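# Move mint tin from drawer to desk, close drawer

## Task

Lift the mint tin out of the open drawer and set it down on the desk. Then push the drawer fully closed, leaving all its other contents inside. Every cabinet must stay roughly where it was. The robot must not tip over or finish leaning, or the task fails. The final state has to hold by itself, with nothing propped up or held shut by the robot.

## Robot and tools

ROBOT. TidyBot++: a mobile base 0.54 m long, 0.50 m wide and 0.38 m tall on four powered casters, carrying one seven-joint arm with a two-finger gripper. The shoulder sits 0.12 m ahead of the base centre and 0.68 m above the floor. There are two cameras: base_camera (pinhole, 644x364) and wrist_camera (fisheye, 644x476, aimed along the hand). A loose object may occasionally get a brief external nudge.

FRAMES. Base frame: origin on the floor below the base centre, x forward, y left, z up. hand_pose is reported in this frame and marks the midpoint between the finger pads. Its own z axis runs out along the fingers, and the fingers close along its y axis. The odometry frame is the base frame as it was when the scene began. base_odometry comes from wheel rotation, so wheel slip is counted as travel, and it drifts by a few cm and several degrees over roughly thirty moves. Heading is positive to the left, from -3.142 to 3.142. base_tilt is in degrees, with forward and right positive when the robot leans that way. It carries a fixed bias of up to about 1 degree plus some noise.

execute_actions. Arguments: "actions" is a list holding one action or none, and "cameras" lists "base_camera", "wrist_camera" or "all". Omitted, null or ["all"] returns every camera, and [] returns none. An empty actions list only reports state and images. An action may hold "base", "joints" and optionally "speeds". Its motions start together and may finish at different times. No action lasts over 15 s.
- "base": exactly one relative move, measured from where the base last reported itself. translate_m is a straight offset in metres, forward positive, -2 to 2. strafe_m is a sideways offset in metres, left positive, -2 to 2. rotate_rad is an in-place turn in radians, counter-clockwise seen from above positive, -6.3 to 6.3.
- "joints": absolute targets by name. joint_1_rad can take any angle; it swings the whole arm about vertical, and positive is clockwise from above, the reverse of rotate_rad. joint_2_rad is the shoulder, -2.249 to 2.249. joint_3_rad can take any angle; it spins the upper arm, and from 3.14 positive moves a forward-bent forearm to the right. joint_4_rad is the elbow, -2.579 to 2.579. joint_5_rad can take any angle; it spins the forearm, and positive moves a bent hand to the right. joint_6_rad is the wrist, -2.099 to 2.099. joint_7_rad can take any angle; it spins the hand, positive is counter-clockwise from above when the hand points down, and at 1.57 the fingers open toward left and right. gripper_pos runs 0 (open) to 1 (closed). Done tolerances: ±0.039 for joints 1 to 4, ±0.056 for joints 5 to 7, ±0.03 for the gripper. Any-angle joints go the short way, so for bigger turns send steps under half a revolution.
- "speeds": per-action caps on base speed. translate_m and strafe_m take 0.05 to 0.5 m/s, rotate_rad takes 0.1 to 1.57 rad/s, and the maximum is the default. A base move that would need more than 8.667 s at its cap is refused.
Unknown keys or out-of-range numbers make the whole call refused, and nothing moves. A joint or the base left out of an action may still be driving toward an earlier target. Once a result reports a stop, any later execute_actions, wait or finished_scene calls in that same reply are skipped.

wait: "seconds" from 0 to 10. Nothing new is commanded, and it returns the same report as an empty action.
zoom_image: "camera" (base_camera or wrist_camera) and "region" [x0, y0, x1, y1] in pixels of that camera's most recent full image, with (0,0) at top-left, at most 504x504.
finished_scene: "scene" as an integer. It closes the scene for good, and the result says whether the goal was met.

ARM GEOMETRY. Upper arm 0.42 m, forearm 0.31 m, hand 0.31 m (wrist to hand point). With joint_1_rad=0, joint_3_rad=3.14 and joint_5_rad=0 the arm stays in the base x-z plane. Tilt from vertical, forward positive: upper arm = joint_2_rad; forearm = joint_2_rad - joint_4_rad; hand = that minus joint_6_rad. Reach ahead of the shoulder is the sum of length*sin(tilt), and height above it is the sum of length*cos(tilt). The arm starts folded with the hand down, poking up to 0.08 m past the base front, with the elbow up to 1.15 m high. A downward hand reaches at most about 0.94 m high, and only near the base. Joint speeds are up to 1.39 rad/s, or 1.22 for joints 5 to 7.

GRIPPER. The pad gap is about 85*(1-gripper_pos) mm. Commanded to 1, the fingers keep squeezing at about 96 to 120 N each. At 1, "done" means empty or something very thin, while "off_target" means an object stopped the fingers. Closed fingertips reach about 20 mm past the hand point.

RESULT LINES. joint_positions, hand_pose, base_odometry, base_tilt, and a "pictures" line giving the image order. base_status and joint_status values: "done"; "off_target" (stopped short, may still push); "contact_stop" and "time_out" (target dropped, holding in place); "not_followed". "joint command not followed" with a "cause:" line means the self-collision check blocked the arm targets, though the gripper still acts. on_its_own lists uncommanded motion. motor_effort gives percent of maximum, positive toward higher joint values, with the action's peak in brackets; it is noisy and biased. Also watch for ARM HIT (arm struck the base or itself), torque warnings and faults, MOTOR HOT, OVER-TEMPERATURE FAULT, and limit_stop_at_motor_heat (resend that target). A base that says "done" may still have stopped short if it was blocked.

ACCURACY. Friction and load leave the hand a cm or two off, more when stretched out. To correct, send each joint its last command plus (wanted angle minus read angle). While holding something, never send a joint the angle it reads, as it will sag further. Trust the camera images over hand_pose.

AVOID. Tipping: an arm snagged above about 0.8 m while the base drives, or a sideways shove on a raised hand. A blocked base pushing until timeout. Torque faults (joints 1-4 at 104.5 N m, warning at 56.7; joints 5-7 at 51.3, warning at 29.4), which freeze the arm and gripper for 10 s. Heat from holding loads for a long time. Drops, slips, slammed drawers and hard pushes on the cabinets. The robot keeps holding its last command while you think.

Each tool is called after "Call:" by a JSON object that holds its "op" and its "data".

## Session

Call:
{"op": "execute_actions", "data": {"actions": []}}

Scene clock: 0.00 s.
base_odometry: x=+0.000 y=+0.000 heading=+0.000 (m, m, rad; odometry frame)
base_tilt: forward=+0.3 right=+0.0 (deg)
base_status: not commanded
joint_positions: joint_1_rad=+0.046 joint_2_rad=-0.344 joint_3_rad=+3.198 joint_4_rad=-2.542 joint_5_rad=-0.041 joint_6_rad=-0.902 joint_7_rad=+1.628 gripper_pos=+0.000
joint_status: not commanded
motor_effort: joint_1_rad=+0 joint_2_rad=-2 joint_3_rad=+0 joint_4_rad=+17 joint_5_rad=-2 joint_6_rad=+2 joint_7_rad=-1 (%)
hand_pose: x=+0.2459 y=+0.0007 z=+0.5829 quat_wxyz=(-0.024, +0.999, -0.033, +0.022) (m; base frame)
pictures: base_camera, wrist_camera
Images, in order (width x height): base_camera 644x364, wrist_camera 644x476.

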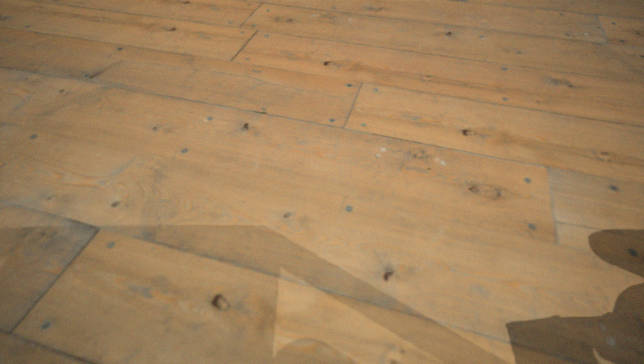

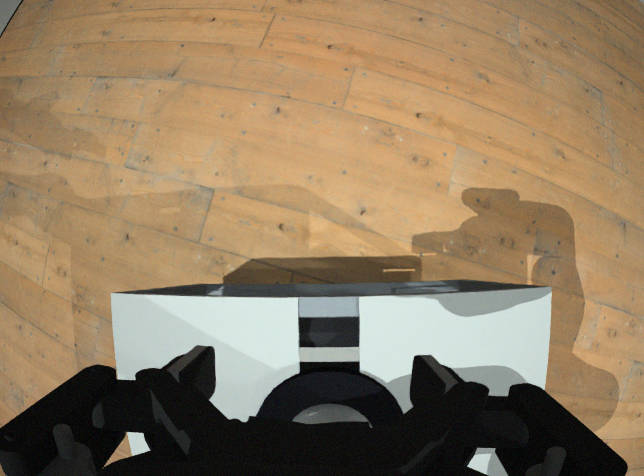

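Call:
{"op": "execute_actions", "data": {"actions": [{"joints":{"joint_6_rad":0.5}}], "cameras": ["wrist_camera"]}}

Scene clock: 1.80 s.
base_odometry: x=+0.000 y=+0.000 heading=+0.000 (m, m, rad; odometry frame)
base_tilt: forward=+0.3 right=+0.0 (deg)
base_status: not commanded
joint_positions: joint_1_rad=+0.046 joint_2_rad=-0.344 joint_3_rad=+3.198 joint_4_rad=-2.541 joint_5_rad=-0.041 joint_6_rad=+0.487 joint_7_rad=+1.628 gripper_pos=+0.000
joint_status: all done
motor_effort: joint_1_rad=+0(0) joint_2_rad=-6(6) joint_3_rad=+0(0) joint_4_rad=+19(19) joint_5_rad=+0(0) joint_6_rad=+9(9) joint_7_rad=-1(1) (%)
hand_pose: x=+0.5378 y=-0.0494 z=+0.8499 quat_wxyz=(+0.039, +0.754, -0.042, +0.654) (m; base frame)
pictures: wrist_camera
Images, in order (width x height): wrist_camera 644x476.

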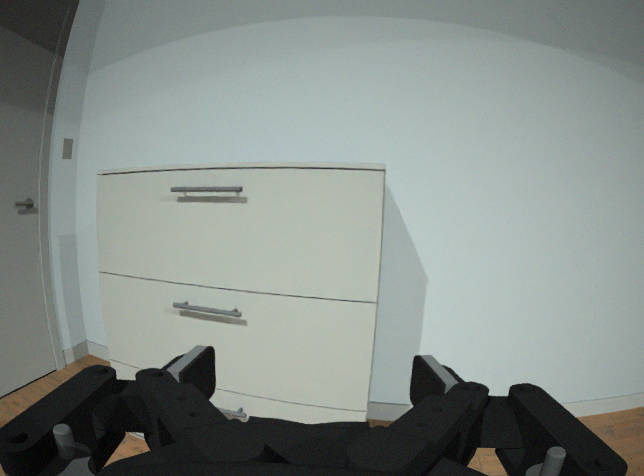

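Call:
{"op": "execute_actions", "data": {"actions": [{"joints":{"joint_1_rad":1.6}}], "cameras": ["wrist_camera"]}}

Call:
{"op": "execute_actions", "data": {"actions": [{"joints":{"joint_1_rad":3.1}}], "cameras": ["wrist_camera"]}}

Call:
{"op": "execute_actions", "data": {"actions": [{"joints":{"joint_1_rad":4.6}}], "cameras": ["wrist_camera"]}}

Scene clock: 4.77 s.
base_odometry: x=+0.000 y=+0.000 heading=+0.000 (m, m, rad; odometry frame)
base_tilt: forward=+0.3 right=+0.1 (deg)
base_status: not commanded
joint_positions: joint_1_rad=+1.590 joint_2_rad=-0.344 joint_3_rad=+3.198 joint_4_rad=-2.541 joint_5_rad=-0.041 joint_6_rad=+0.487 joint_7_rad=+1.628 gripper_pos=+0.000
joint_status: all done
motor_effort: joint_1_rad=+0(1) joint_2_rad=-6(6) joint_3_rad=+0(0) joint_4_rad=+18(19) joint_5_rad=+0(0) joint_6_rad=+9(9) joint_7_rad=+0(0) (%)
hand_pose: x=+0.0809 y=-0.4200 z=+0.8499 quat_wxyz=(+0.485, +0.511, -0.556, +0.441) (m; base frame)
pictures: wrist_camera
Images, in order (width x height): wrist_camera 644x476.

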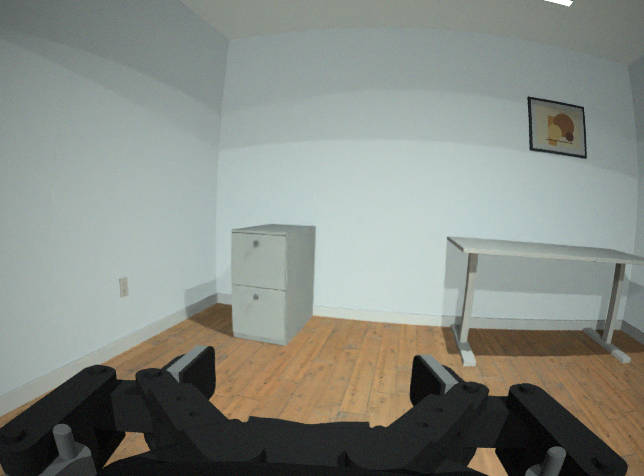

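Scene clock: 7.50 s.
base_odometry: x=+0.000 y=+0.000 heading=+0.000 (m, m, rad; odometry frame)
base_tilt: forward=+0.4 right=+0.0 (deg)
base_status: not commanded
joint_positions: joint_1_rad=+3.089 joint_2_rad=-0.344 joint_3_rad=+3.198 joint_4_rad=-2.541 joint_5_rad=-0.041 joint_6_rad=+0.487 joint_7_rad=+1.628 gripper_pos=+0.000
joint_status: all done
motor_effort: joint_1_rad=+1(0) joint_2_rad=-6(6) joint_3_rad=+0(0) joint_4_rad=+18(19) joint_5_rad=+0(1) joint_6_rad=+9(9) joint_7_rad=+0(1) (%)
hand_pose: x=-0.3027 y=+0.0083 z=+0.8499 quat_wxyz=(+0.655, -0.005, -0.755, -0.007) (m; base frame)
pictures: wrist_camera
Images, in order (width x height): wrist_camera 644x476.

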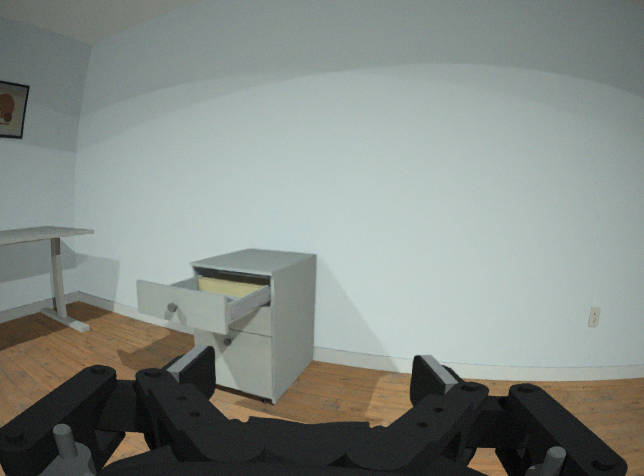

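Scene clock: 10.23 s.
base_odometry: x=+0.000 y=+0.000 heading=+0.000 (m, m, rad; odometry frame)
base_tilt: forward=+0.3 right=+0.0 (deg)
base_status: not commanded
joint_positions: joint_1_rad=+4.589 joint_2_rad=-0.344 joint_3_rad=+3.198 joint_4_rad=-2.541 joint_5_rad=-0.041 joint_6_rad=+0.487 joint_7_rad=+1.628 gripper_pos=+0.000
joint_status: all done
motor_effort: joint_1_rad=+0(1) joint_2_rad=-6(6) joint_3_rad=+0(1) joint_4_rad=+18(19) joint_5_rad=+0(0) joint_6_rad=+9(9) joint_7_rad=-1(1) (%)
hand_pose: x=+0.0974 y=+0.4212 z=+0.8499 quat_wxyz=(+0.475, -0.518, -0.549, -0.452) (m; base frame)
pictures: wrist_camera
Images, in order (width x height): wrist_camera 644x476.

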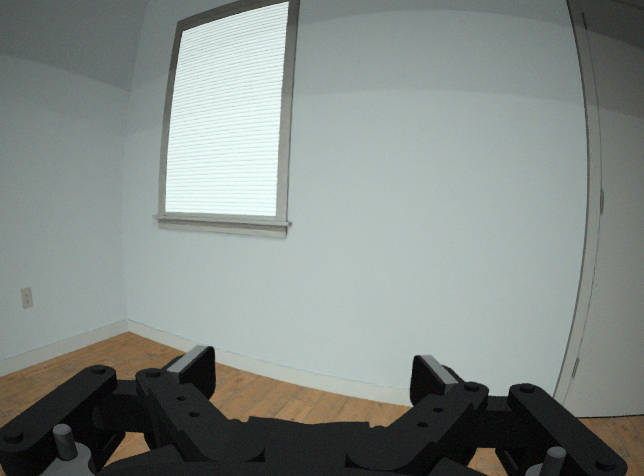

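Call:
{"op": "execute_actions", "data": {"actions": [{"base":{"rotate_rad":-2.9},"joints":{"joint_1_rad":6.28}}]}}

Scene clock: 13.53 s.
base_odometry: x=+0.000 y=+0.000 heading=-2.899 (m, m, rad; odometry frame)
base_tilt: forward=+0.3 right=+0.0 (deg)
base_status: done
joint_positions: joint_1_rad=+6.273 joint_2_rad=-0.344 joint_3_rad=+3.198 joint_4_rad=-2.541 joint_5_rad=-0.041 joint_6_rad=+0.487 joint_7_rad=+1.628 gripper_pos=+0.000
joint_status: all done
motor_effort: joint_1_rad=+1(0) joint_2_rad=-6(7) joint_3_rad=+0(1) joint_4_rad=+19(18) joint_5_rad=+0(0) joint_6_rad=+9(9) joint_7_rad=+0(1) (%)
hand_pose: x=+0.5399 y=-0.0261 z=+0.8499 quat_wxyz=(-0.021, -0.755, +0.021, -0.655) (m; base frame)
pictures: base_camera, wrist_camera
Images, in order (width x height): base_camera 644x364, wrist_camera 644x476.

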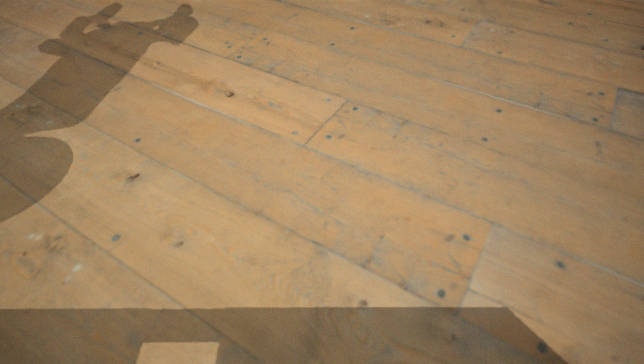

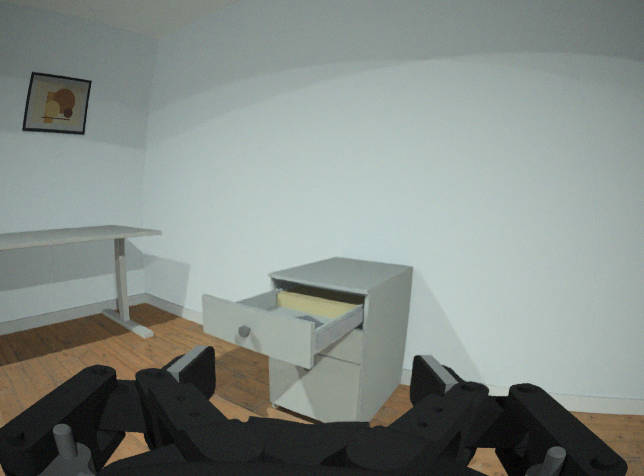

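Call:
{"op": "execute_actions", "data": {"actions": [{"joints":{"joint_6_rad":-0.2,"joint_1_rad":6.0}}], "cameras": ["wrist_camera"]}}

Scene clock: 15.13 s.
base_odometry: x=+0.000 y=+0.000 heading=-2.899 (m, m, rad; odometry frame)
base_tilt: forward=+0.4 right=+0.0 (deg)
base_status: not commanded
joint_positions: joint_1_rad=+6.011 joint_2_rad=-0.344 joint_3_rad=+3.198 joint_4_rad=-2.541 joint_5_rad=-0.041 joint_6_rad=-0.173 joint_7_rad=+1.628 gripper_pos=+0.000
joint_status: all done
motor_effort: joint_1_rad=+0(1) joint_2_rad=-5(6) joint_3_rad=+0(0) joint_4_rad=+17(19) joint_5_rad=+0(0) joint_6_rad=+7(9) joint_7_rad=+0(0) (%)
hand_pose: x=+0.4407 y=+0.0756 z=+0.6705 quat_wxyz=(+0.050, -0.920, -0.107, -0.373) (m; base frame)
pictures: wrist_camera
Images, in order (width x height): wrist_camera 644x476.

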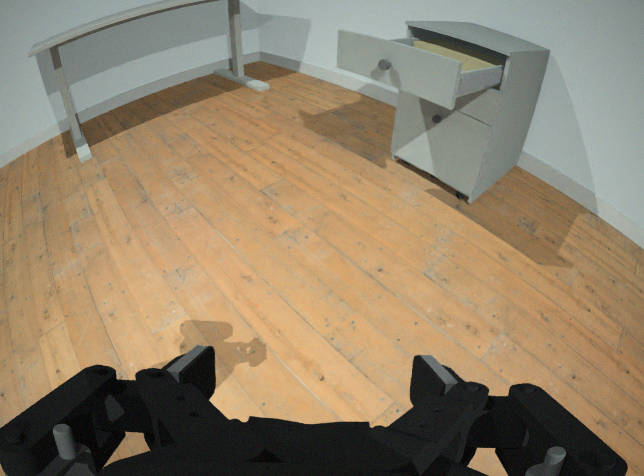

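Call:
{"op": "execute_actions", "data": {"actions": [{"base":{"rotate_rad":-0.24},"joints":{"joint_6_rad":0.5,"joint_1_rad":6.28}}], "cameras": ["wrist_camera"]}}

Scene clock: 17.07 s.
base_odometry: x=+0.000 y=+0.000 heading=-3.137 (m, m, rad; odometry frame)
base_tilt: forward=+0.3 right=+0.0 (deg)
base_status: done
joint_positions: joint_1_rad=+6.269 joint_2_rad=-0.344 joint_3_rad=+3.198 joint_4_rad=-2.541 joint_5_rad=-0.041 joint_6_rad=+0.473 joint_7_rad=+1.628 gripper_pos=+0.000
joint_status: all done
motor_effort: joint_1_rad=+0(0) joint_2_rad=-6(6) joint_3_rad=+0(2) joint_4_rad=+19(19) joint_5_rad=+0(0) joint_6_rad=+9(9) joint_7_rad=-1(0) (%)
hand_pose: x=+0.5394 y=-0.0241 z=+0.8457 quat_wxyz=(-0.019, -0.759, +0.019, -0.650) (m; base frame)
pictures: wrist_camera
Images, in order (width x height): wrist_camera 644x476.

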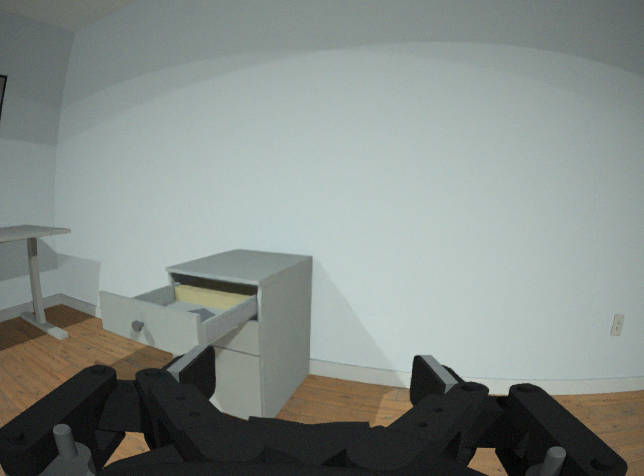

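Call:
{"op": "execute_actions", "data": {"actions": [{"base":{"strafe_m":0.6}}], "cameras": ["wrist_camera"]}}

Scene clock: 19.73 s.
base_odometry: x=+0.002 y=-0.600 heading=-3.138 (m, m, rad; odometry frame)
base_tilt: forward=+0.3 right=+0.0 (deg)
base_status: done
joint_positions: joint_1_rad=+6.271 joint_2_rad=-0.344 joint_3_rad=+3.198 joint_4_rad=-2.541 joint_5_rad=-0.041 joint_6_rad=+0.473 joint_7_rad=+1.628 gripper_pos=+0.000
joint_status: not commanded
motor_effort: joint_1_rad=+0(0) joint_2_rad=-6(6) joint_3_rad=+0(2) joint_4_rad=+19(18) joint_5_rad=-1(0) joint_6_rad=+9(9) joint_7_rad=+0(1) (%)
hand_pose: x=+0.5394 y=-0.0247 z=+0.8457 quat_wxyz=(-0.020, -0.759, +0.020, -0.650) (m; base frame)
pictures: wrist_camera
Images, in order (width x height): wrist_camera 644x476.

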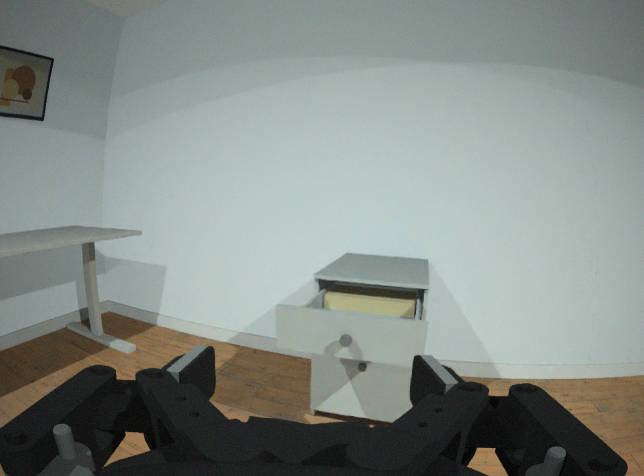

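Call:
{"op": "execute_actions", "data": {"actions": [{"base":{"translate_m":0.5},"joints":{"joint_2_rad":0.2,"joint_4_rad":-1.6,"joint_6_rad":-0.7}}]}}

Scene clock: 22.23 s.
base_odometry: x=-0.498 y=-0.602 heading=-3.138 (m, m, rad; odometry frame)
base_tilt: forward=+0.3 right=+0.0 (deg)
base_status: done
joint_positions: joint_1_rad=+6.271 joint_2_rad=+0.199 joint_3_rad=+3.198 joint_4_rad=-1.613 joint_5_rad=-0.041 joint_6_rad=-0.665 joint_7_rad=+1.628 gripper_pos=+0.000
joint_status: all done
motor_effort: joint_1_rad=+1(1) joint_2_rad=-27(30) joint_3_rad=+0(0) joint_4_rad=+19(21) joint_5_rad=-1(1) joint_6_rad=+6(10) joint_7_rad=-1(0) (%)
hand_pose: x=+0.7000 y=-0.0149 z=+0.7745 quat_wxyz=(-0.005, -0.945, +0.002, -0.327) (m; base frame)
pictures: base_camera, wrist_camera
Images, in order (width x height): base_camera 644x364, wrist_camera 644x476.

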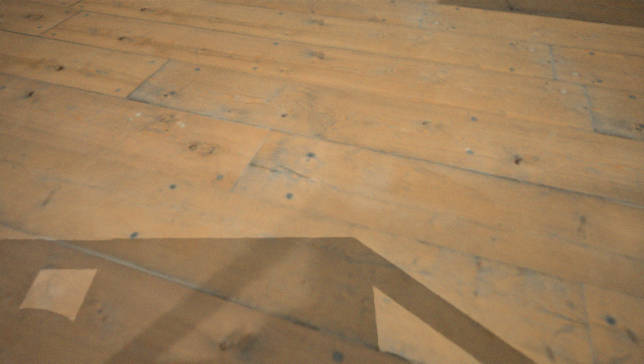

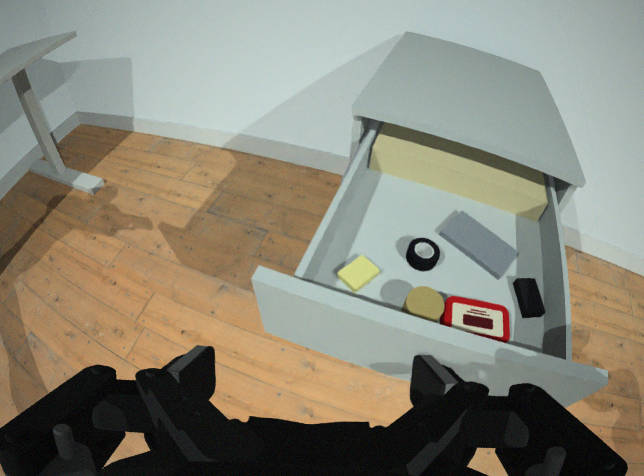

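Call:
{"op": "execute_actions", "data": {"actions": [{"base":{"rotate_rad":-0.25}}]}}

Scene clock: 23.80 s.
base_odometry: x=-0.499 y=-0.602 heading=+2.895 (m, m, rad; odometry frame)
base_tilt: forward=+0.4 right=+0.0 (deg)
base_status: done
joint_positions: joint_1_rad=+6.284 joint_2_rad=+0.199 joint_3_rad=+3.202 joint_4_rad=-1.612 joint_5_rad=-0.041 joint_6_rad=-0.667 joint_7_rad=+1.628 gripper_pos=+0.000
joint_status: not commanded
motor_effort: joint_1_rad=+0(3) joint_2_rad=-28(29) joint_3_rad=+1(3) joint_4_rad=+19(20) joint_5_rad=+1(2) joint_6_rad=+6(6) joint_7_rad=+0(0) (%)
hand_pose: x=+0.6995 y=-0.0249 z=+0.7744 quat_wxyz=(-0.008, -0.945, +0.011, -0.326) (m; base frame)
pictures: base_camera, wrist_camera
Images, in order (width x height): base_camera 644x364, wrist_camera 644x476.

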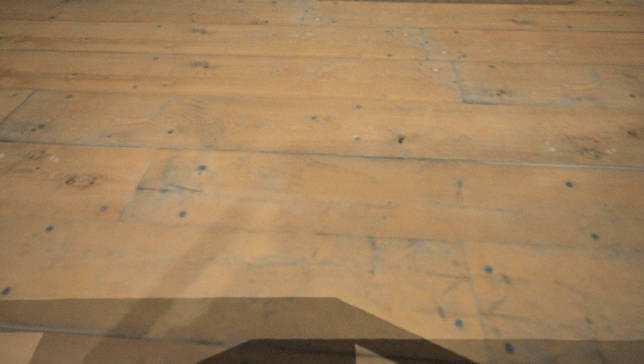

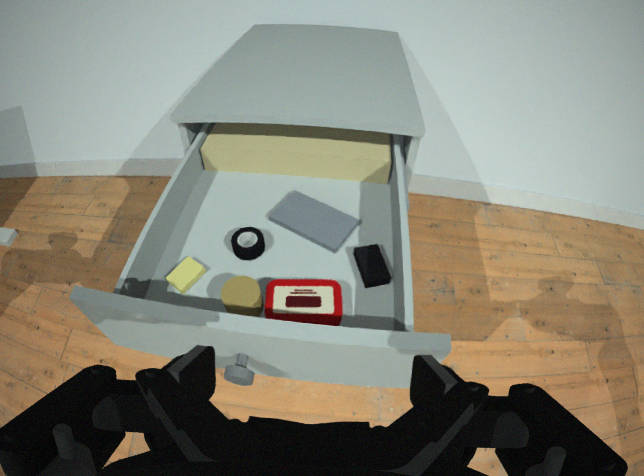

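Call:
{"op": "execute_actions", "data": {"actions": [{"base":{"translate_m":0.3},"joints":{"joint_2_rad":0.244,"joint_4_rad":-1.417,"joint_6_rad":-1.48,"joint_7_rad":3.14}}]}}

Scene clock: 26.17 s.
base_odometry: x=-0.790 y=-0.529 heading=+2.895 (m, m, rad; odometry frame)
base_tilt: forward=+0.3 right=+0.1 (deg)
base_status: done
joint_positions: joint_1_rad=+6.284 joint_2_rad=+0.243 joint_3_rad=+3.202 joint_4_rad=-1.431 joint_5_rad=-0.041 joint_6_rad=-1.452 joint_7_rad=+3.124 gripper_pos=+0.000
joint_status: all done
motor_effort: joint_1_rad=+0(1) joint_2_rad=-27(30) joint_3_rad=+0(1) joint_4_rad=+17(21) joint_5_rad=-1(1) joint_6_rad=+1(7) joint_7_rad=-1(0) (%)
hand_pose: x=+0.5385 y=-0.0103 z=+0.7466 quat_wxyz=(+0.003, -0.735, -0.677, -0.015) (m; base frame)
pictures: base_camera, wrist_camera
Images, in order (width x height): base_camera 644x364, wrist_camera 644x476.

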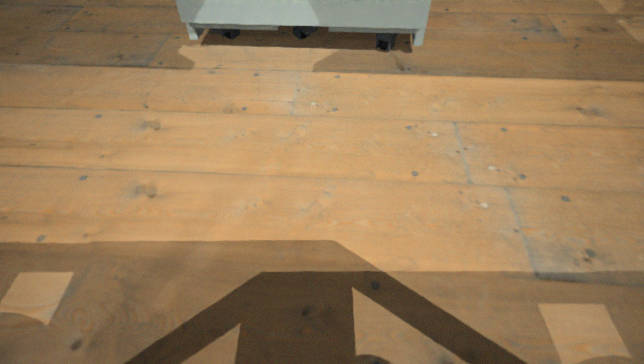

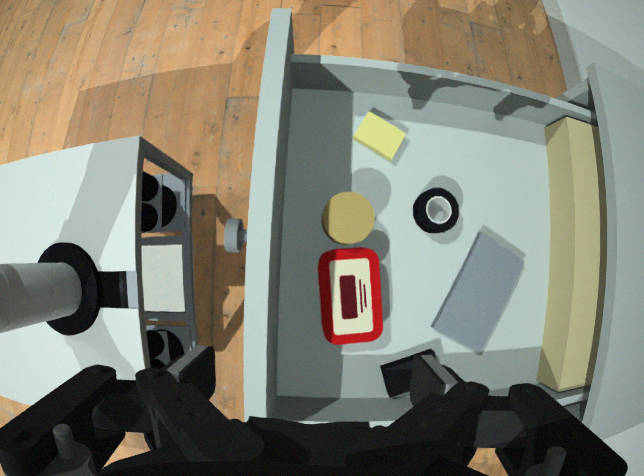

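Call:
{"op": "execute_actions", "data": {"actions": [{"joints":{"joint_2_rad":0.45,"joint_4_rad":-1.619,"joint_6_rad":-1.072}}], "cameras": ["wrist_camera"]}}

Scene clock: 28.00 s.
base_odometry: x=-0.790 y=-0.529 heading=+2.895 (m, m, rad; odometry frame)
base_tilt: forward=+0.3 right=+0.0 (deg)
base_status: not commanded
joint_positions: joint_1_rad=+6.284 joint_2_rad=+0.454 joint_3_rad=+3.202 joint_4_rad=-1.613 joint_5_rad=-0.041 joint_6_rad=-1.102 joint_7_rad=+3.124 gripper_pos=+0.000
joint_status: all done
motor_effort: joint_1_rad=+0(0) joint_2_rad=-32(37) joint_3_rad=-1(0) joint_4_rad=+15(18) joint_5_rad=+0(0) joint_6_rad=+1(2) joint_7_rad=+0(1) (%)
hand_pose: x=+0.5721 y=-0.0147 z=+0.5990 quat_wxyz=(+0.013, -0.739, -0.674, +0.006) (m; base frame)
pictures: wrist_camera
Images, in order (width x height): wrist_camera 644x476.

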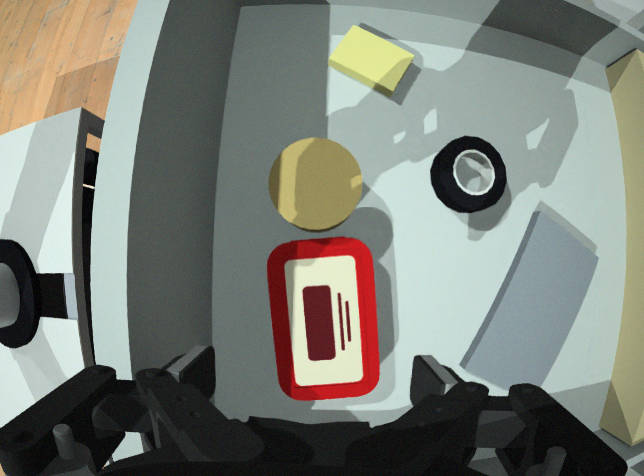

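Call:
{"op": "execute_actions", "data": {"actions": [{"joints":{"joint_2_rad":0.545,"joint_4_rad":-1.725,"joint_6_rad":-0.872}}], "cameras": ["wrist_camera"]}}

Scene clock: 29.23 s.
base_odometry: x=-0.790 y=-0.529 heading=+2.895 (m, m, rad; odometry frame)
base_tilt: forward=+0.3 right=+0.0 (deg)
base_status: not commanded
joint_positions: joint_1_rad=+6.284 joint_2_rad=+0.547 joint_3_rad=+3.202 joint_4_rad=-1.710 joint_5_rad=-0.041 joint_6_rad=-0.897 joint_7_rad=+3.124 gripper_pos=+0.000
joint_status: all done
motor_effort: joint_1_rad=+1(0) joint_2_rad=-33(38) joint_3_rad=+0(1) joint_4_rad=+11(13) joint_5_rad=+0(1) joint_6_rad=+0(1) joint_7_rad=+0(0) (%)
hand_pose: x=+0.5775 y=-0.0178 z=+0.5305 quat_wxyz=(+0.004, -0.740, -0.672, +0.004) (m; base frame)
pictures: wrist_camera
Images, in order (width x height): wrist_camera 644x476.

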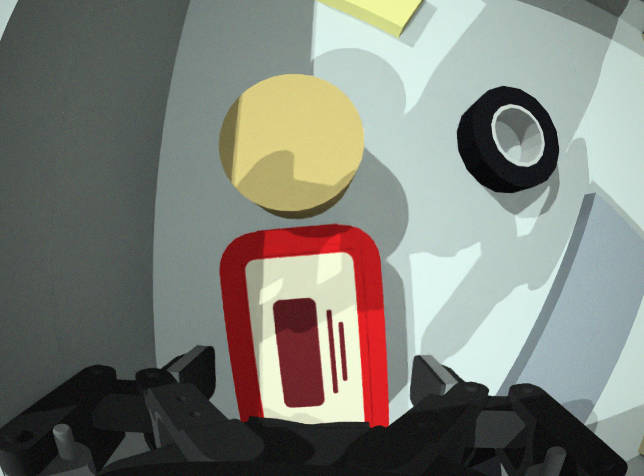

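Call:
{"op": "execute_actions", "data": {"actions": [{"joints":{"joint_2_rad":0.594,"joint_4_rad":-1.76,"joint_6_rad":-0.78}}], "cameras": ["wrist_camera"]}}

Scene clock: 30.30 s.
base_odometry: x=-0.790 y=-0.529 heading=+2.895 (m, m, rad; odometry frame)
base_tilt: forward=+0.4 right=+0.0 (deg)
base_status: not commanded
joint_positions: joint_1_rad=+6.284 joint_2_rad=+0.547 joint_3_rad=+3.202 joint_4_rad=-1.736 joint_5_rad=-0.041 joint_6_rad=-0.840 joint_7_rad=+3.124 gripper_pos=+0.000
joint_status: joint_2_rad off_target (ended at +0.547, target +0.594); joint_6_rad off_target (ended at -0.840, target -0.780); the others done
motor_effort: joint_1_rad=+0(1) joint_2_rad=-24(34) joint_3_rad=-1(0) joint_4_rad=+10(13) joint_5_rad=-1(1) joint_6_rad=+5(7) joint_7_rad=+0(1) (%)
hand_pose: x=+0.5824 y=-0.0187 z=+0.5246 quat_wxyz=(-0.008, -0.741, -0.672, -0.007) (m; base frame)
pictures: wrist_camera
Images, in order (width x height): wrist_camera 644x476.

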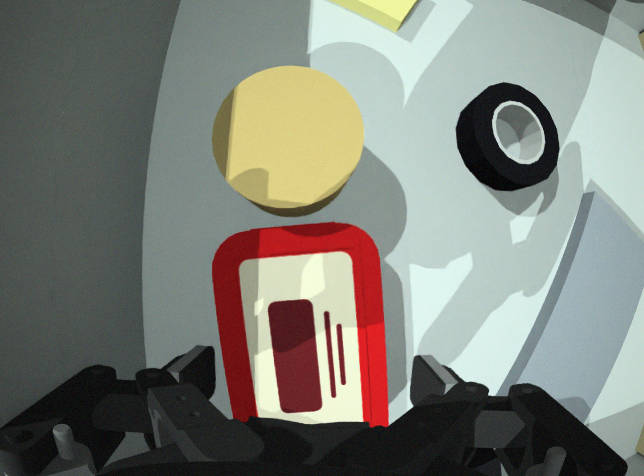

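Blocked: fingertips are on the floor. Close.

Call:
{"op": "execute_actions", "data": {"actions": [{"joints":{"joint_2_rad":0.545,"joint_4_rad":-1.736,"joint_6_rad":-0.84,"gripper_pos":1}}], "cameras": ["wrist_camera"]}}

Scene clock: 31.63 s.
base_odometry: x=-0.790 y=-0.529 heading=+2.895 (m, m, rad; odometry frame)
base_tilt: forward=+0.4 right=+0.1 (deg)
base_status: not commanded
joint_positions: joint_1_rad=+6.284 joint_2_rad=+0.528 joint_3_rad=+3.202 joint_4_rad=-1.734 joint_5_rad=-0.041 joint_6_rad=-0.839 joint_7_rad=+3.124 gripper_pos=+0.348
joint_status: gripper_pos off_target (ended at +0.348, target +1.000); the others done
motor_effort: joint_1_rad=+1(1) joint_2_rad=-29(34) joint_3_rad=+0(1) joint_4_rad=+12(13) joint_5_rad=+1(1) joint_6_rad=+3(8) joint_7_rad=-1(1) (%)
hand_pose: x=+0.5862 y=-0.0187 z=+0.5337 quat_wxyz=(-0.015, -0.741, -0.672, -0.014) (m; base frame)
pictures: wrist_camera
Images, in order (width x height): wrist_camera 644x476.

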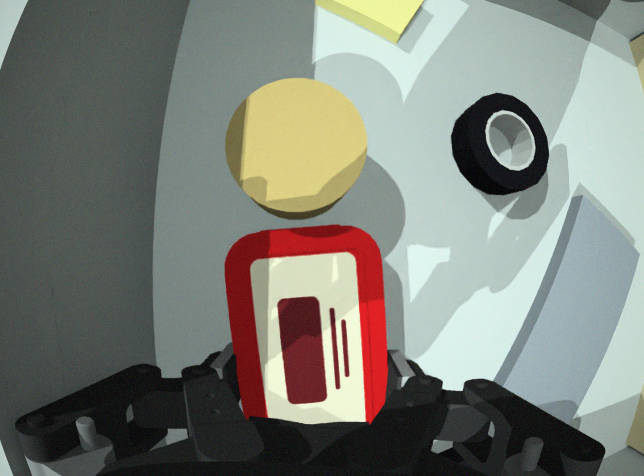

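Call:
{"op": "execute_actions", "data": {"actions": [{"joints":{"joint_2_rad":0.244,"joint_4_rad":-1.417,"joint_6_rad":-1.48,"gripper_pos":1}}], "cameras": ["wrist_camera"]}}

Call:
{"op": "execute_actions", "data": {"actions": [{"base":{"translate_m":-0.3},"joints":{"joint_2_rad":-0.01,"joint_4_rad":-1.386,"joint_6_rad":-1.766,"gripper_pos":1}}]}}

Scene clock: 33.63 s.
base_odometry: x=-0.790 y=-0.529 heading=+2.895 (m, m, rad; odometry frame)
base_tilt: forward=+0.4 right=+0.0 (deg)
base_status: not commanded
joint_positions: joint_1_rad=+6.284 joint_2_rad=+0.243 joint_3_rad=+3.202 joint_4_rad=-1.429 joint_5_rad=-0.041 joint_6_rad=-1.452 joint_7_rad=+3.124 gripper_pos=+0.348
joint_status: gripper_pos off_target (ended at +0.348, target +1.000); the others done
motor_effort: joint_1_rad=+1(1) joint_2_rad=-28(40) joint_3_rad=+0(0) joint_4_rad=+17(17) joint_5_rad=-2(0) joint_6_rad=+1(3) joint_7_rad=+0(0) (%)
hand_pose: x=+0.5395 y=-0.0103 z=+0.7472 quat_wxyz=(+0.002, -0.735, -0.677, -0.016) (m; base frame)
pictures: wrist_camera
Images, in order (width x height): wrist_camera 644x476.

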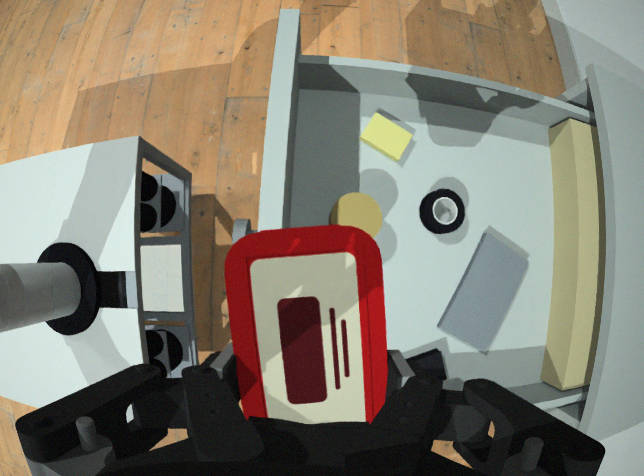

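Scene clock: 35.63 s.
base_odometry: x=-0.499 y=-0.602 heading=+2.895 (m, m, rad; odometry frame)
base_tilt: forward=+0.2 right=+0.0 (deg)
base_status: done
joint_positions: joint_1_rad=+6.283 joint_2_rad=-0.012 joint_3_rad=+3.202 joint_4_rad=-1.398 joint_5_rad=-0.041 joint_6_rad=-1.737 joint_7_rad=+3.124 gripper_pos=+0.348
joint_status: gripper_pos off_target (ended at +0.348, target +1.000); the others done
motor_effort: joint_1_rad=+0(2) joint_2_rad=-17(32) joint_3_rad=+0(2) joint_4_rad=+17(18) joint_5_rad=-1(2) joint_6_rad=+1(1) joint_7_rad=-1(1) (%)
hand_pose: x=+0.4295 y=-0.0048 z=+0.8494 quat_wxyz=(+0.008, -0.731, -0.682, -0.021) (m; base frame)
pictures: base_camera, wrist_camera
Images, in order (width x height): base_camera 644x364, wrist_camera 644x476.

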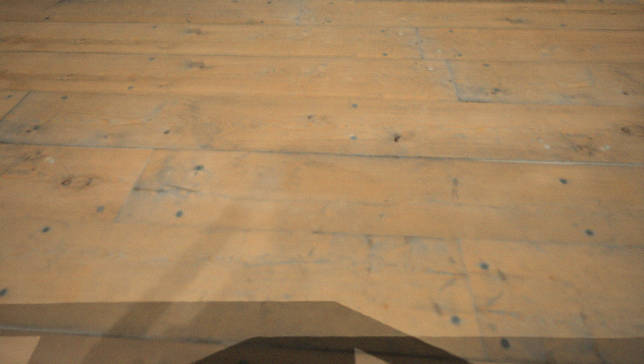

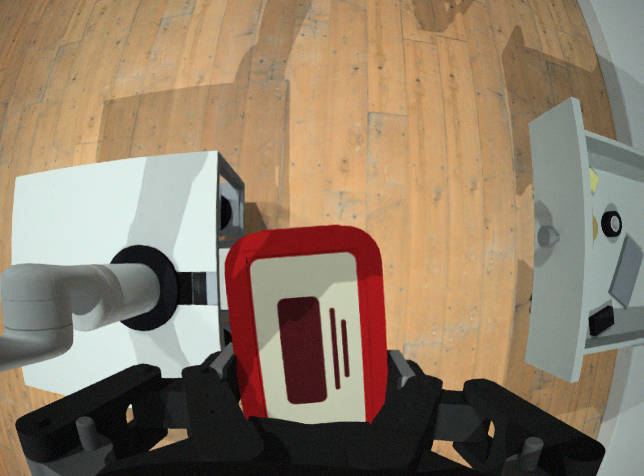

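Call:
{"op": "execute_actions", "data": {"actions": [{"base":{"rotate_rad":1.57},"joints":{"joint_6_rad":-0.5,"gripper_pos":1}}]}}

Scene clock: 38.03 s.
base_odometry: x=-0.499 y=-0.602 heading=-1.819 (m, m, rad; odometry frame)
base_tilt: forward=+0.4 right=+0.1 (deg)
base_status: done
joint_positions: joint_1_rad=+6.274 joint_2_rad=+0.003 joint_3_rad=+3.193 joint_4_rad=-1.396 joint_5_rad=-0.041 joint_6_rad=-0.515 joint_7_rad=+3.124 gripper_pos=+0.348
joint_status: gripper_pos off_target (ended at +0.348, target +1.000); the others done
motor_effort: joint_1_rad=+0(3) joint_2_rad=-23(27) joint_3_rad=+0(3) joint_4_rad=+22(23) joint_5_rad=+0(2) joint_6_rad=+9(9) joint_7_rad=-1(1) (%)
hand_pose: x=+0.7234 y=-0.0179 z=+1.0520 quat_wxyz=(-0.399, -0.601, -0.554, -0.415) (m; base frame)
pictures: base_camera, wrist_camera
Images, in order (width x height): base_camera 644x364, wrist_camera 644x476.

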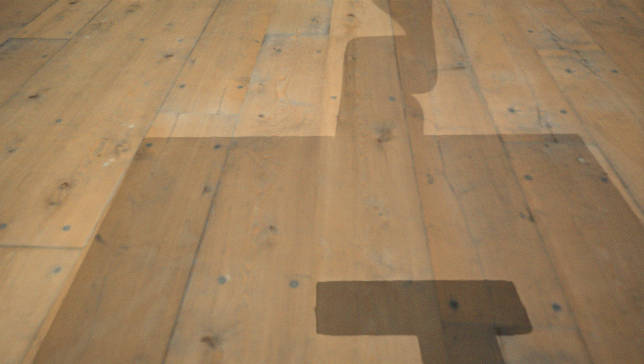

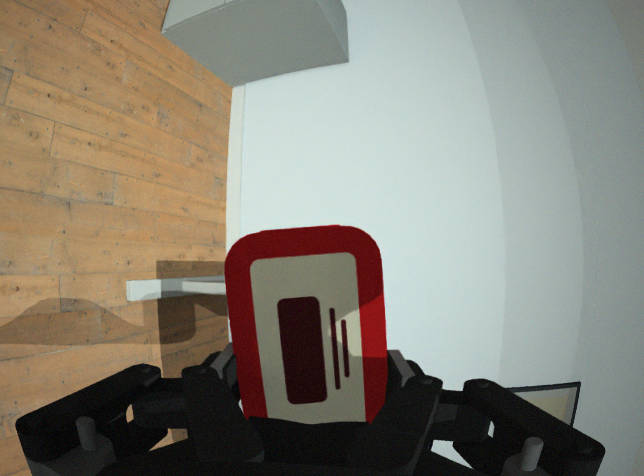

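Call:
{"op": "execute_actions", "data": {"actions": "[{\"base\":{\"strafe_m\":-0.25},\"joints\":{\"joint_7_rad\":1.57+0,\"gripper_pos\":1}}]"}}


Call:
{"op": "execute_actions", "data": {"actions": [{"base":{"strafe_m":-0.25},"joints":{"joint_7_rad":1.57,"gripper_pos":1}}]}}

Scene clock: 40.20 s.
base_odometry: x=-0.741 y=-0.541 heading=-1.819 (m, m, rad; odometry frame)
base_tilt: forward=+0.3 right=+0.0 (deg)
base_status: done
joint_positions: joint_1_rad=+6.280 joint_2_rad=+0.003 joint_3_rad=+3.199 joint_4_rad=-1.396 joint_5_rad=-0.041 joint_6_rad=-0.515 joint_7_rad=+1.586 gripper_pos=+0.348
joint_status: gripper_pos off_target (ended at +0.348, target +1.000); the others done
motor_effort: joint_1_rad=+0(3) joint_2_rad=-23(25) joint_3_rad=+0(3) joint_4_rad=+22(23) joint_5_rad=-1(1) joint_6_rad=+9(9) joint_7_rad=+0(1) (%)
hand_pose: x=+0.7232 y=-0.0246 z=+1.0520 quat_wxyz=(-0.001, -0.817, +0.024, -0.576) (m; base frame)
pictures: base_camera, wrist_camera
Images, in order (width x height): base_camera 644x364, wrist_camera 644x476.

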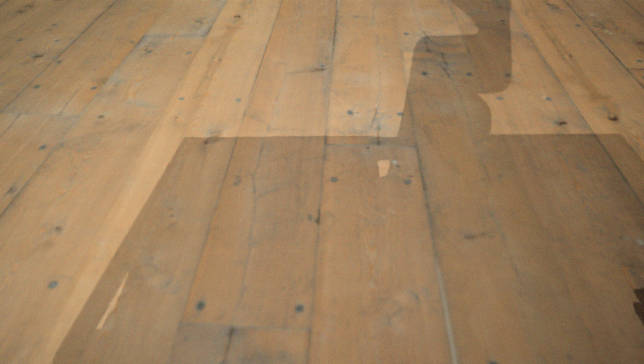

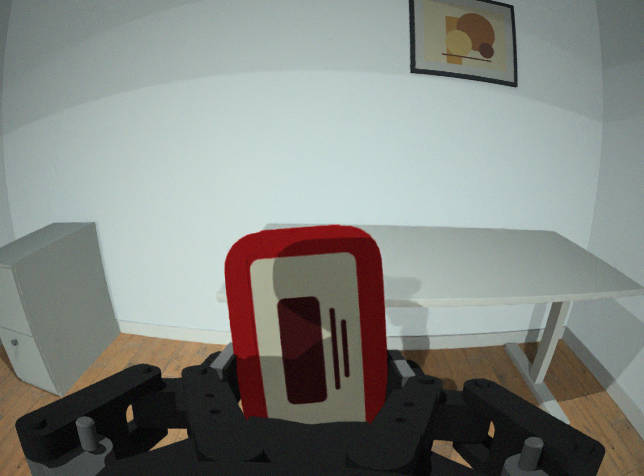

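Call:
{"op": "execute_actions", "data": {"actions": [{"base":{"strafe_m":-0.12},"joints":{"gripper_pos":1}}], "cameras": []}}

Call:
{"op": "execute_actions", "data": {"actions": [{"base":{"translate_m":0.75},"joints":{"gripper_pos":1}}]}}

Scene clock: 44.07 s.
base_odometry: x=-0.857 y=-0.512 heading=-1.818 (m, m, rad; odometry frame)
base_tilt: forward=+0.3 right=+0.0 (deg)
base_status: done
joint_positions: joint_1_rad=+6.282 joint_2_rad=+0.003 joint_3_rad=+3.201 joint_4_rad=-1.396 joint_5_rad=-0.041 joint_6_rad=-0.515 joint_7_rad=+1.586 gripper_pos=+0.348
joint_status: gripper_pos off_target (ended at +0.348, target +1.000)
motor_effort: joint_1_rad=+1(2) joint_2_rad=-23(25) joint_3_rad=+0(3) joint_4_rad=+22(23) joint_5_rad=-1(1) joint_6_rad=+9(10) joint_7_rad=-1(0) (%)
hand_pose: x=+0.7231 y=-0.0278 z=+1.0520 quat_wxyz=(-0.003, -0.817, +0.026, -0.576) (m; base frame)
pictures: none
No camera images: the call's "cameras" was empty. Leave "cameras" out to get every camera's image.

Scene clock: 46.93 s.
base_odometry: x=-1.041 y=-1.239 heading=-1.818 (m, m, rad; odometry frame)
base_tilt: forward=+0.4 right=+0.1 (deg)
base_status: done
joint_positions: joint_1_rad=+6.282 joint_2_rad=-0.002 joint_3_rad=+3.201 joint_4_rad=-1.396 joint_5_rad=-0.041 joint_6_rad=-0.515 joint_7_rad=+1.586 gripper_pos=+0.348
joint_status: gripper_pos off_target (ended at +0.348, target +1.000)
motor_effort: joint_1_rad=+0(0) joint_2_rad=-23(26) joint_3_rad=+0(0) joint_4_rad=+22(24) joint_5_rad=+0(1) joint_6_rad=+9(10) joint_7_rad=-1(1) (%)
hand_pose: x=+0.7215 y=-0.0278 z=+1.0547 quat_wxyz=(-0.003, -0.816, +0.026, -0.578) (m; base frame)
pictures: base_camera, wrist_camera
Images, in order (width x height): base_camera 644x364, wrist_camera 644x476.

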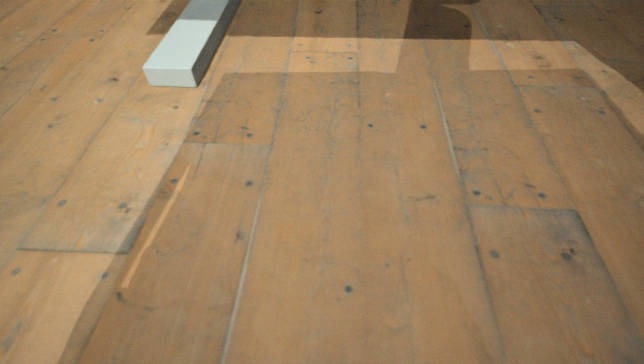

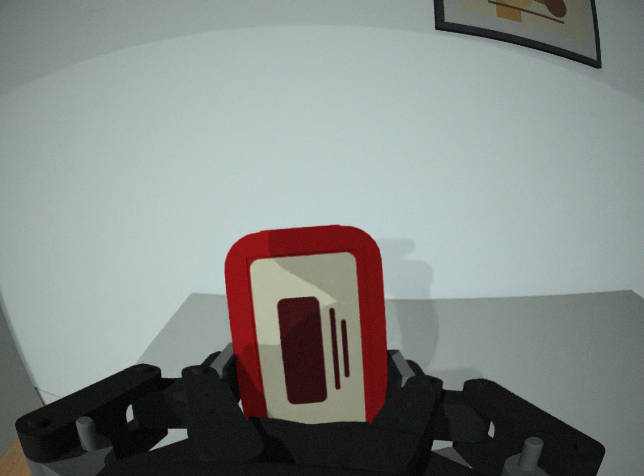

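Call:
{"op": "execute_actions", "data": {"actions": [{"joints":{"joint_2_rad":0.533,"joint_4_rad":-0.646,"joint_6_rad":-1.962,"gripper_pos":1}}], "cameras": ["wrist_camera"]}}

Scene clock: 49.40 s.
base_odometry: x=-1.041 y=-1.239 heading=-1.818 (m, m, rad; odometry frame)
base_tilt: forward=+0.2 right=+0.0 (deg)
base_status: not commanded
joint_positions: joint_1_rad=+6.282 joint_2_rad=+0.531 joint_3_rad=+3.201 joint_4_rad=-0.665 joint_5_rad=-0.041 joint_6_rad=-1.932 joint_7_rad=+1.586 gripper_pos=+0.348
joint_status: gripper_pos off_target (ended at +0.348, target +1.000); the others done
motor_effort: joint_1_rad=+0(0) joint_2_rad=-36(37) joint_3_rad=+0(0) joint_4_rad=+16(24) joint_5_rad=-1(1) joint_6_rad=+1(9) joint_7_rad=+0(1) (%)
hand_pose: x=+0.6296 y=-0.0075 z=+0.8481 quat_wxyz=(+0.004, -1.000, +0.010, -0.007) (m; base frame)
pictures: wrist_camera
Images, in order (width x height): wrist_camera 644x476.

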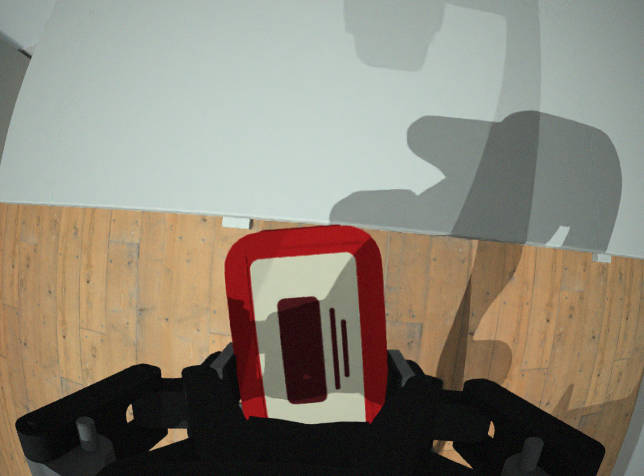

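Call:
{"op": "execute_actions", "data": {"actions": [{"base":{"translate_m":0.25},"joints":{"gripper_pos":1}}], "cameras": ["wrist_camera"]}}

Scene clock: 51.40 s.
base_odometry: x=-1.103 y=-1.481 heading=-1.818 (m, m, rad; odometry frame)
base_tilt: forward=+0.3 right=+0.0 (deg)
base_status: done
joint_positions: joint_1_rad=+6.282 joint_2_rad=+0.542 joint_3_rad=+3.201 joint_4_rad=-0.663 joint_5_rad=-0.041 joint_6_rad=-1.933 joint_7_rad=+1.586 gripper_pos=+0.348
joint_status: gripper_pos off_target (ended at +0.348, target +1.000)
motor_effort: joint_1_rad=+1(2) joint_2_rad=-38(40) joint_3_rad=+1(1) joint_4_rad=+15(17) joint_5_rad=+0(1) joint_6_rad=+1(2) joint_7_rad=-1(0) (%)
hand_pose: x=+0.6314 y=-0.0075 z=+0.8433 quat_wxyz=(+0.004, -1.000, +0.010, -0.002) (m; base frame)
pictures: wrist_camera
Images, in order (width x height): wrist_camera 644x476.

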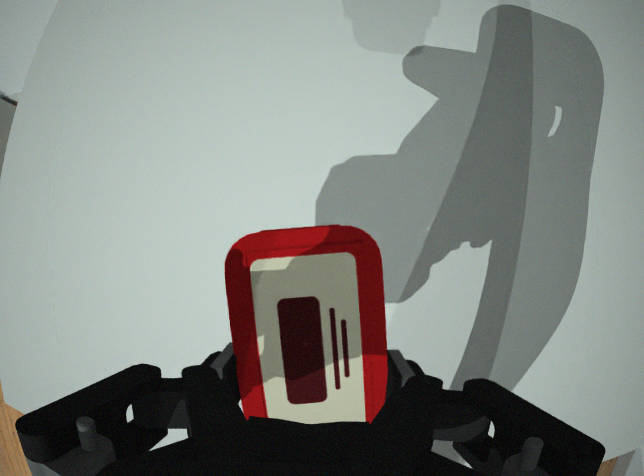

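Call:
{"op": "execute_actions", "data": {"actions": [{"joints":{"joint_2_rad":0.479,"joint_4_rad":-0.9385,"joint_6_rad":-1.724,"gripper_pos":1}}]}}

Scene clock: 69.27 s.
base_odometry: x=-1.103 y=-1.481 heading=-1.818 (m, m, rad; odometry frame)
base_tilt: forward=+0.3 right=+0.0 (deg)
base_status: not commanded
joint_positions: joint_1_rad=+6.282 joint_2_rad=+0.496 joint_3_rad=+3.201 joint_4_rad=-0.928 joint_5_rad=-0.041 joint_6_rad=-1.757 joint_7_rad=+1.586 gripper_pos=+0.348
joint_status: gripper_pos off_target (ended at +0.348, target +1.000); the others done
motor_effort: joint_1_rad=+0(1) joint_2_rad=-36(38) joint_3_rad=+0(1) joint_4_rad=+17(16) joint_5_rad=-1(1) joint_6_rad=+0(1) joint_7_rad=+0(1) (%)
hand_pose: x=+0.6184 y=-0.0089 z=+0.7866 quat_wxyz=(+0.007, -1.000, +0.015, +0.019) (m; base frame)
pictures: base_camera, wrist_camera
Images, in order (width x height): base_camera 644x364, wrist_camera 644x476.

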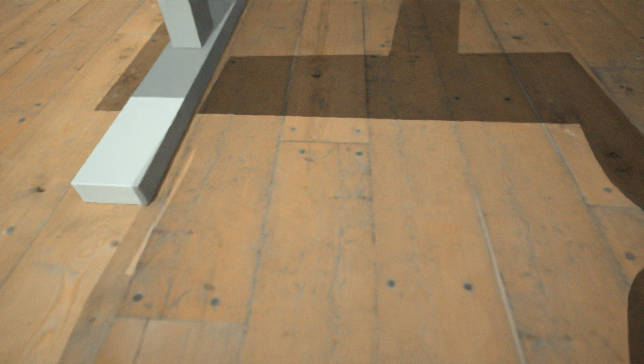

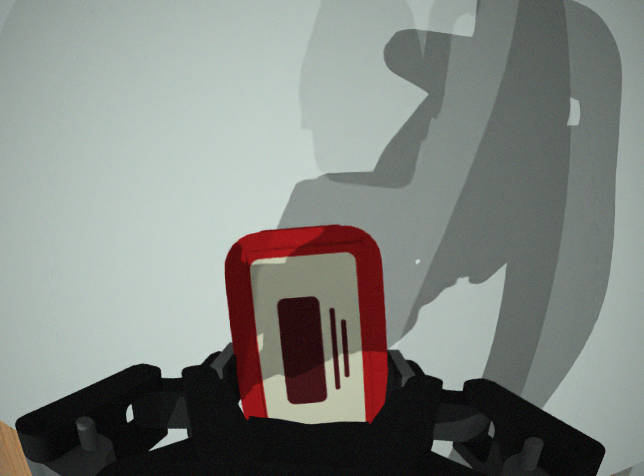

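Call:
{"op": "execute_actions", "data": {"actions": [{"joints":{"joint_2_rad":0.47,"joint_4_rad":-1.05,"joint_6_rad":-1.62,"gripper_pos":1}}], "cameras": ["wrist_camera"]}}

Scene clock: 70.47 s.
base_odometry: x=-1.103 y=-1.481 heading=-1.818 (m, m, rad; odometry frame)
base_tilt: forward=+0.4 right=+0.0 (deg)
base_status: not commanded
joint_positions: joint_1_rad=+6.282 joint_2_rad=+0.484 joint_3_rad=+3.201 joint_4_rad=-1.041 joint_5_rad=-0.041 joint_6_rad=-1.653 joint_7_rad=+1.586 gripper_pos=+0.348
joint_status: gripper_pos off_target (ended at +0.348, target +1.000); the others done
motor_effort: joint_1_rad=+1(0) joint_2_rad=-36(38) joint_3_rad=+0(0) joint_4_rad=+17(18) joint_5_rad=+0(1) joint_6_rad=+1(1) joint_7_rad=-1(1) (%)
hand_pose: x=+0.6181 y=-0.0097 z=+0.7574 quat_wxyz=(+0.007, -1.000, +0.017, +0.018) (m; base frame)
pictures: wrist_camera
Images, in order (width x height): wrist_camera 644x476.

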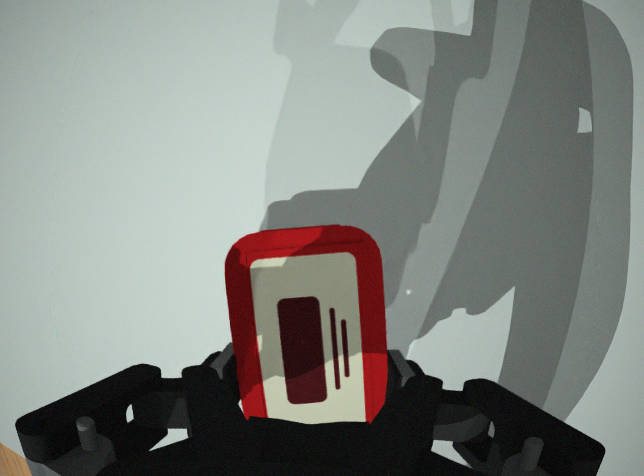

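Call:
{"op": "execute_actions", "data": {"actions": [{"joints":{"joint_2_rad":0.47,"joint_4_rad":-1.147,"joint_6_rad":-1.5245,"gripper_pos":1}}], "cameras": ["wrist_camera"]}}

Scene clock: 71.73 s.
base_odometry: x=-1.103 y=-1.481 heading=-1.818 (m, m, rad; odometry frame)
base_tilt: forward=+0.4 right=+0.0 (deg)
base_status: not commanded
joint_positions: joint_1_rad=+6.282 joint_2_rad=+0.472 joint_3_rad=+3.201 joint_4_rad=-1.134 joint_5_rad=-0.041 joint_6_rad=-1.558 joint_7_rad=+1.586 gripper_pos=+0.348
joint_status: gripper_pos off_target (ended at +0.348, target +1.000); the others done
motor_effort: joint_1_rad=+0(2) joint_2_rad=-36(39) joint_3_rad=+0(1) joint_4_rad=+16(17) joint_5_rad=+0(2) joint_6_rad=+1(1) joint_7_rad=+0(1) (%)
hand_pose: x=+0.6183 y=-0.0105 z=+0.7341 quat_wxyz=(+0.007, -1.000, +0.019, +0.011) (m; base frame)
pictures: wrist_camera
Images, in order (width x height): wrist_camera 644x476.

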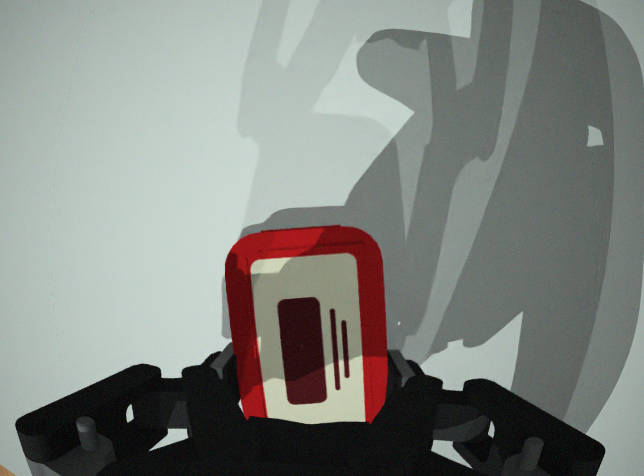

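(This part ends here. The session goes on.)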